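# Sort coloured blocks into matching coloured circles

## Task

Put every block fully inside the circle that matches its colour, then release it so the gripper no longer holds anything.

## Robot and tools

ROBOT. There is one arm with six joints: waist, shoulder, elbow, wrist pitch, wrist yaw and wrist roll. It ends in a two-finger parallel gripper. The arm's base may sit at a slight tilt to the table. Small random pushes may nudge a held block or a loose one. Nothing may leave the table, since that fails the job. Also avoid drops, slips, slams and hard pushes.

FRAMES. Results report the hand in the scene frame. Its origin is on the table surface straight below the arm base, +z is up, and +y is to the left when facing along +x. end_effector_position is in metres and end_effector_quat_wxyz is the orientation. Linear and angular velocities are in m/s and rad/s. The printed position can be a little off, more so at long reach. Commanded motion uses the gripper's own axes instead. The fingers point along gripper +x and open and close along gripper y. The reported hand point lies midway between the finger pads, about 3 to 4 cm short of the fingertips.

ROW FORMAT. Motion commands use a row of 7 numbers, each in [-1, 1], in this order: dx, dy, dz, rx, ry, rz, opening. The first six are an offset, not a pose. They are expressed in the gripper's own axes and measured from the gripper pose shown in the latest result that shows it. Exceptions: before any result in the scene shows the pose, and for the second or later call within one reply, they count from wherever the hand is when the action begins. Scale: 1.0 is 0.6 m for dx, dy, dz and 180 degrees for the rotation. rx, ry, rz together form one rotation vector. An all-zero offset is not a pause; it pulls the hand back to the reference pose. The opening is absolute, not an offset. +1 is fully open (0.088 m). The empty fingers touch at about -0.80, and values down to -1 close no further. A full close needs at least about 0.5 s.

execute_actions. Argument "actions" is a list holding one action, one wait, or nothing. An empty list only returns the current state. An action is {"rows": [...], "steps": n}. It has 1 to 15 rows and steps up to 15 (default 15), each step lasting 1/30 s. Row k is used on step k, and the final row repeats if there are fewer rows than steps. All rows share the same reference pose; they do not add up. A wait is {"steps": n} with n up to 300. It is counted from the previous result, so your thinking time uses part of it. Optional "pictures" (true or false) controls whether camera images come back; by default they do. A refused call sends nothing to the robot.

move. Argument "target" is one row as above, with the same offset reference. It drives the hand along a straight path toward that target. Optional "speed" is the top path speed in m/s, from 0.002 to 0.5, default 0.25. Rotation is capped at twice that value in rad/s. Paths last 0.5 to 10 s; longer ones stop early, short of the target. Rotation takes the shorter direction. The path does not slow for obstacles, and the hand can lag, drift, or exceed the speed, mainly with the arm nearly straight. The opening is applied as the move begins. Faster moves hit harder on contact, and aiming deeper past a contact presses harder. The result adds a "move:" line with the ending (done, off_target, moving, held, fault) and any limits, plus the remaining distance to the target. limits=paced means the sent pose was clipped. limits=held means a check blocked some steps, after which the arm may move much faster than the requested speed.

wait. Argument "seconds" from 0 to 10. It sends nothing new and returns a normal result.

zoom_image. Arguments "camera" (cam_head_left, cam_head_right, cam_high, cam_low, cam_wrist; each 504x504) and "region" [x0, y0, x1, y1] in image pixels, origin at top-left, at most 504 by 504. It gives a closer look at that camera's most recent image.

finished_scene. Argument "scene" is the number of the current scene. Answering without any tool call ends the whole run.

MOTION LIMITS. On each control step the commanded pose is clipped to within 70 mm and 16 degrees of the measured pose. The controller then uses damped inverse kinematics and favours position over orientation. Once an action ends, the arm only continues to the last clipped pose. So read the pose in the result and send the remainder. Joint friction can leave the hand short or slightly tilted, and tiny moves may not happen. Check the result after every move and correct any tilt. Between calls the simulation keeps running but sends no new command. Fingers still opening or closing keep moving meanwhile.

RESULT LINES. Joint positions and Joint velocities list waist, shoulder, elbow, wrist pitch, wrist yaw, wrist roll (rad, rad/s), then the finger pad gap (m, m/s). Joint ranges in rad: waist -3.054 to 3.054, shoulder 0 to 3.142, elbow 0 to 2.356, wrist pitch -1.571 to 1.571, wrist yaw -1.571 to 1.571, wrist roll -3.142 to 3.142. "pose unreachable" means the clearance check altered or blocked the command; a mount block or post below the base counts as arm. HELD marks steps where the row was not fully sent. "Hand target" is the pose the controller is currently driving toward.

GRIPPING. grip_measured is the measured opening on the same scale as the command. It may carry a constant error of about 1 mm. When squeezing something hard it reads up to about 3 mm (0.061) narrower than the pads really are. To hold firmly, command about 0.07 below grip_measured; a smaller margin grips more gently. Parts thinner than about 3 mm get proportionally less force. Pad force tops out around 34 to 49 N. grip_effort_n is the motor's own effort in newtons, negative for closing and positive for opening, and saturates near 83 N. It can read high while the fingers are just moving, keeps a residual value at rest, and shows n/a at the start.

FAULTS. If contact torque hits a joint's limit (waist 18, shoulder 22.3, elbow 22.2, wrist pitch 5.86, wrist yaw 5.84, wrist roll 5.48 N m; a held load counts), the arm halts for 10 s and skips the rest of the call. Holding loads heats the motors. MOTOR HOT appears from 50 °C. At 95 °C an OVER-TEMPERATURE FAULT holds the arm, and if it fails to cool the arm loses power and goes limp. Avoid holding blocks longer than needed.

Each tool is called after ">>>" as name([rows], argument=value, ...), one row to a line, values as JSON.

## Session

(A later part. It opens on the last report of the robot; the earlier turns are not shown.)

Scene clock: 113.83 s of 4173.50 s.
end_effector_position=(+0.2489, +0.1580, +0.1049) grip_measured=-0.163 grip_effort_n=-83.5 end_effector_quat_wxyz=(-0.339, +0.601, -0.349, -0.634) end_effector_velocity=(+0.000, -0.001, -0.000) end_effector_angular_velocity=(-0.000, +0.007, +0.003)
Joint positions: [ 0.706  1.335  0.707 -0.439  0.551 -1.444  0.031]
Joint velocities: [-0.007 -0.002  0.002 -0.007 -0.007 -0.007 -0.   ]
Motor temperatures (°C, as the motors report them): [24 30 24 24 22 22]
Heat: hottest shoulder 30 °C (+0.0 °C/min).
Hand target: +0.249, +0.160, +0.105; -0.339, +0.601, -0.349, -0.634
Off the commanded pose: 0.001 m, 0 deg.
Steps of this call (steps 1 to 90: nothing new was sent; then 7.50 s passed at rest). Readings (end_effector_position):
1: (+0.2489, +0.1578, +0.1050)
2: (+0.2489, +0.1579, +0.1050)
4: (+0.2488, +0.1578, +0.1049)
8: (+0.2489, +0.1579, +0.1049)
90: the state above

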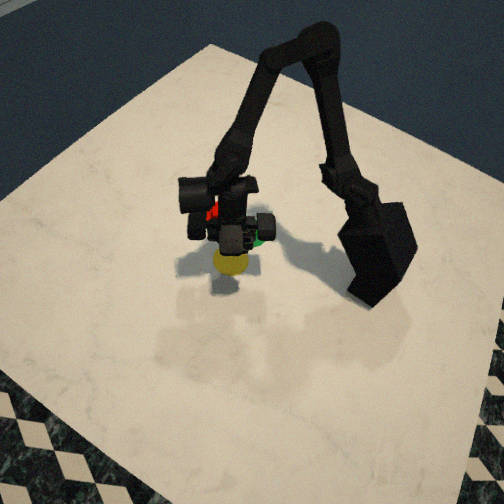

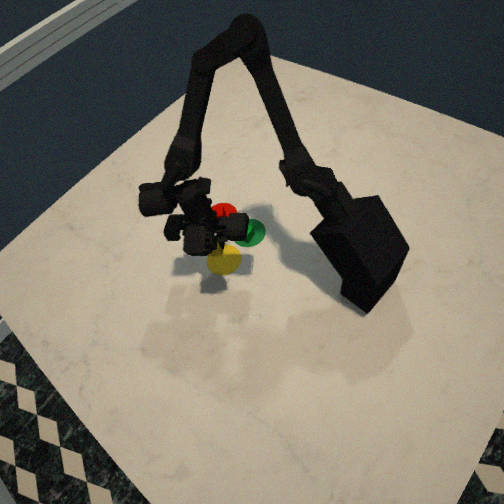

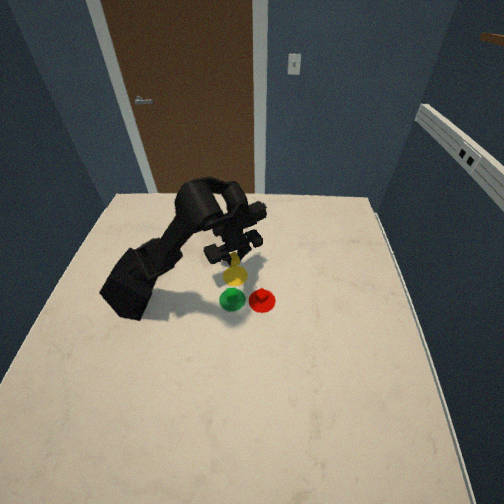

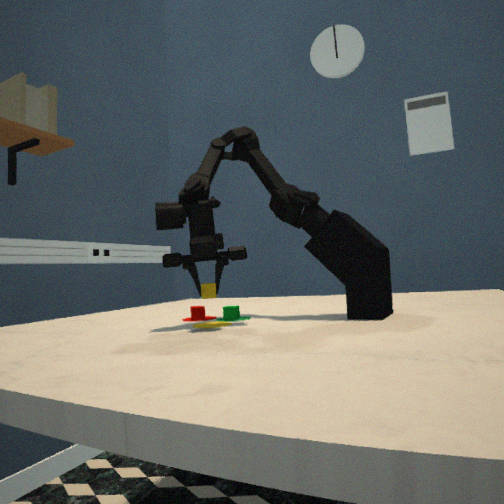

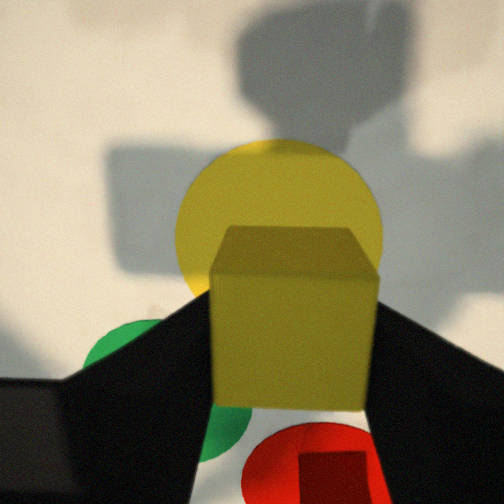

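>>> move(target=[0.102, 0.003, 0.003, 0, 0, 0, -0.27], speed=0.07)

Scene clock: 116.80 s of 4173.50 s.
end_effector_position=(+0.2458, +0.1588, +0.0454) grip_measured=-0.163 grip_effort_n=-83.5 end_effector_quat_wxyz=(-0.343, +0.602, -0.350, -0.630) end_effector_velocity=(-0.003, -0.002, -0.001) end_effector_angular_velocity=(-0.004, +0.013, +0.008)
Joint positions: [ 0.585  1.537  0.658 -0.121  0.493 -1.56   0.031]
Joint velocities: [-0.007  0.002 -0.002 -0.007 -0.007 -0.007  0.   ]
Motor temperatures (°C, as the motors report them): [24 30 24 24 22 22]
Heat: hottest shoulder 30 °C (+1.0 °C/min).
Hand target: +0.243, +0.159, +0.044; -0.339, +0.601, -0.349, -0.634
Off the commanded pose: 0.003 m, 1 deg.
move: done

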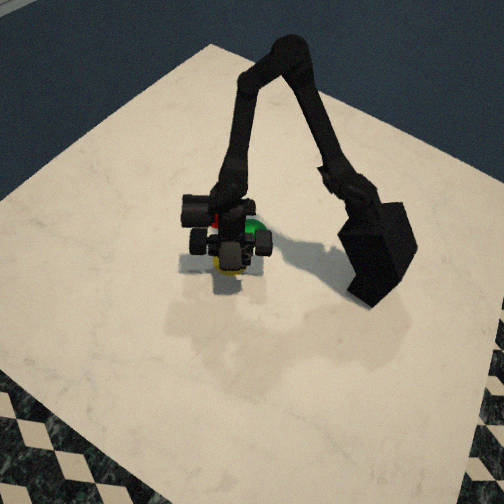

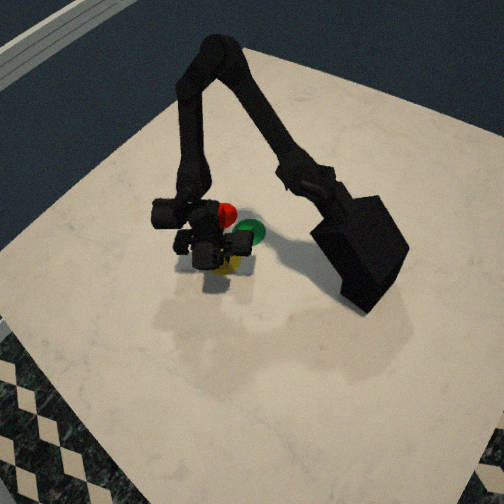

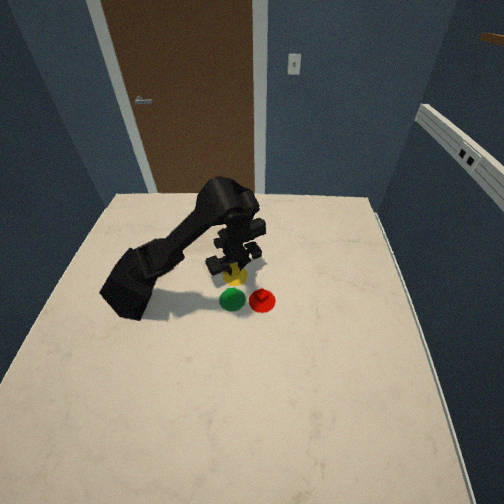

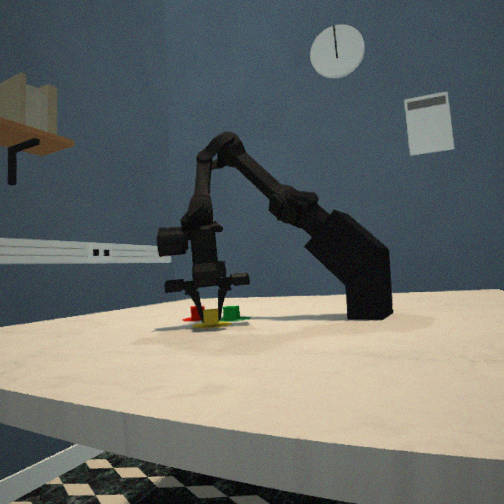

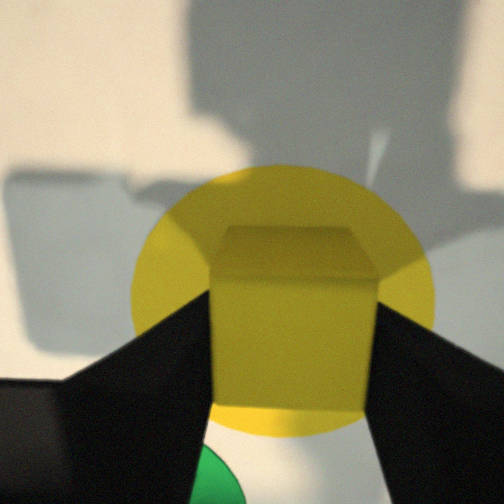

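>>> execute_actions([
  {"rows":[[0.003,0,0,0,0,0,-0.27],[0.003,0,0,0,0,0,-0.27],[0.003,0,0,0,0,0,-0.27],[0.003,0,0,0,0,0,-0.27],[0.003,0,0,0,0,0,-0.1],[0.003,0,0,0,0,0,0.0],[0.003,0,0,0,0,0,0.1],[0.003,0,0,0,0,0,0.2],[0.003,0,0,0,0,0,0.3],[0.003,0,0,0,0,0,0.4],[0.003,0,0,0,0,0,0.5]],"steps":15},
], pictures=false)

>>> move(target=[-0.13, 0, 0, 0, 0, 0, 0.5], speed=0.15)

Scene clock: 123.17 s of 4173.50 s.
end_effector_position=(+0.2468, +0.1588, +0.0450) grip_measured=+0.437 grip_effort_n=19.8 end_effector_quat_wxyz=(-0.345, +0.602, -0.351, -0.629) end_effector_velocity=(+0.002, +0.001, +0.001) end_effector_angular_velocity=(+0.011, -0.005, +0.014)
Joint positions: [ 0.582  1.538  0.658 -0.115  0.493 -1.561  0.06 ]
Joint velocities: [-0.002 -0.007 -0.002  0.007 -0.007 -0.022  0.031]
Motor temperatures (°C, as the motors report them): [24 30 24 24 22 22]
Heat: hottest shoulder 30 °C (+1.0 °C/min).
Hand target: +0.246, +0.159, +0.044; -0.343, +0.602, -0.350, -0.631
Off the commanded pose: 0.002 m, 0 deg.
Steps of this call (steps 1 to 90: nothing new was sent; then 2.87 s passed at rest; steps 91 to 105: all 15 steps of this action). Readings (end_effector_position):
91: (+0.2460, +0.1589, +0.0453)
92: (+0.2462, +0.1589, +0.0452)
94: (+0.2466, +0.1588, +0.0451)
98: (+0.2468, +0.1587, +0.0450)
105: the state above

Scene clock: 124.53 s of 4173.50 s.
end_effector_position=(+0.2461, +0.1571, +0.1197) grip_measured=+0.496 grip_effort_n=18.8 end_effector_quat_wxyz=(-0.337, +0.601, -0.352, -0.633) end_effector_velocity=(-0.003, +0.000, +0.003) end_effector_angular_velocity=(+0.004, +0.012, +0.005)
Joint positions: [ 0.75   1.296  0.719 -0.522  0.576 -1.392  0.063]
Joint velocities: [ 0.007 -0.007  0.002 -0.022 -0.007  0.007 -0.   ]
Motor temperatures (°C, as the motors report them): [24 30 24 24 22 22]
Heat: hottest shoulder 30 °C (+1.0 °C/min).
Hand target: +0.250, +0.158, +0.123; -0.345, +0.602, -0.351, -0.629
Off the commanded pose: 0.005 m, 1 deg.
move: done

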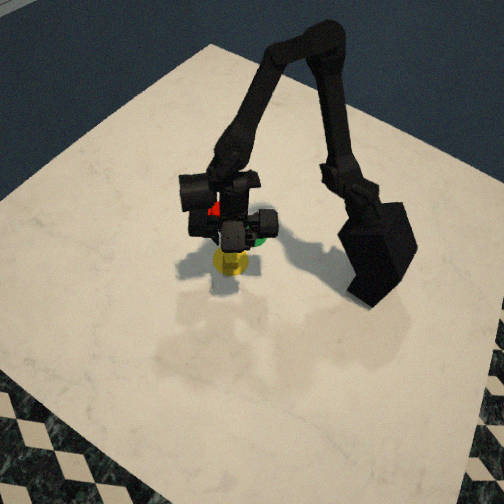

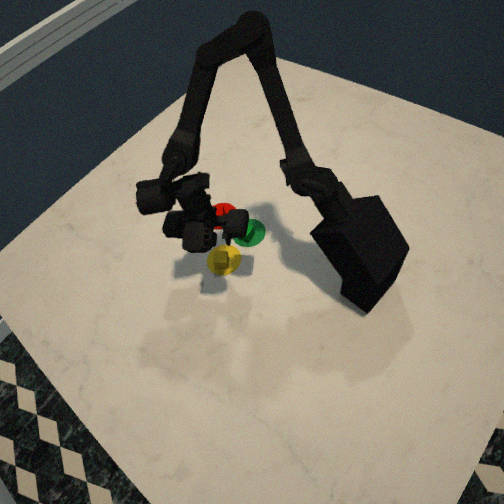

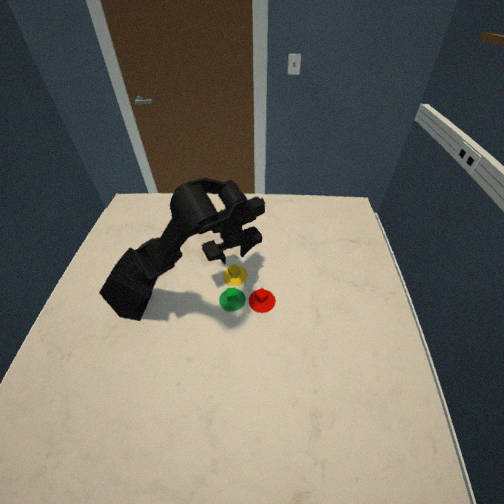

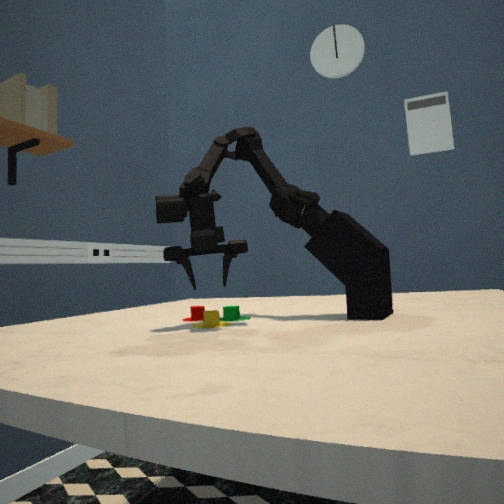

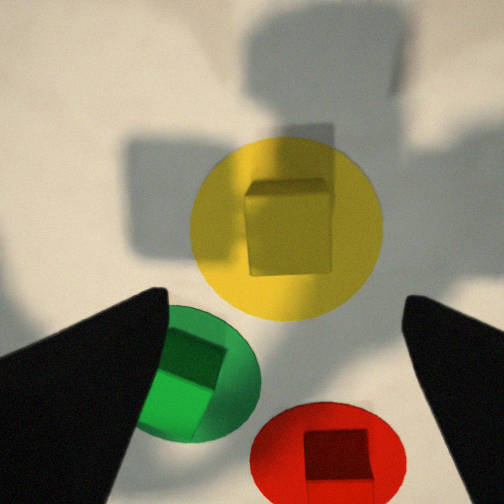

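All three blocks look inside their circles.

>>> finished_scene(scene=2)

The scene is finished: the task was done.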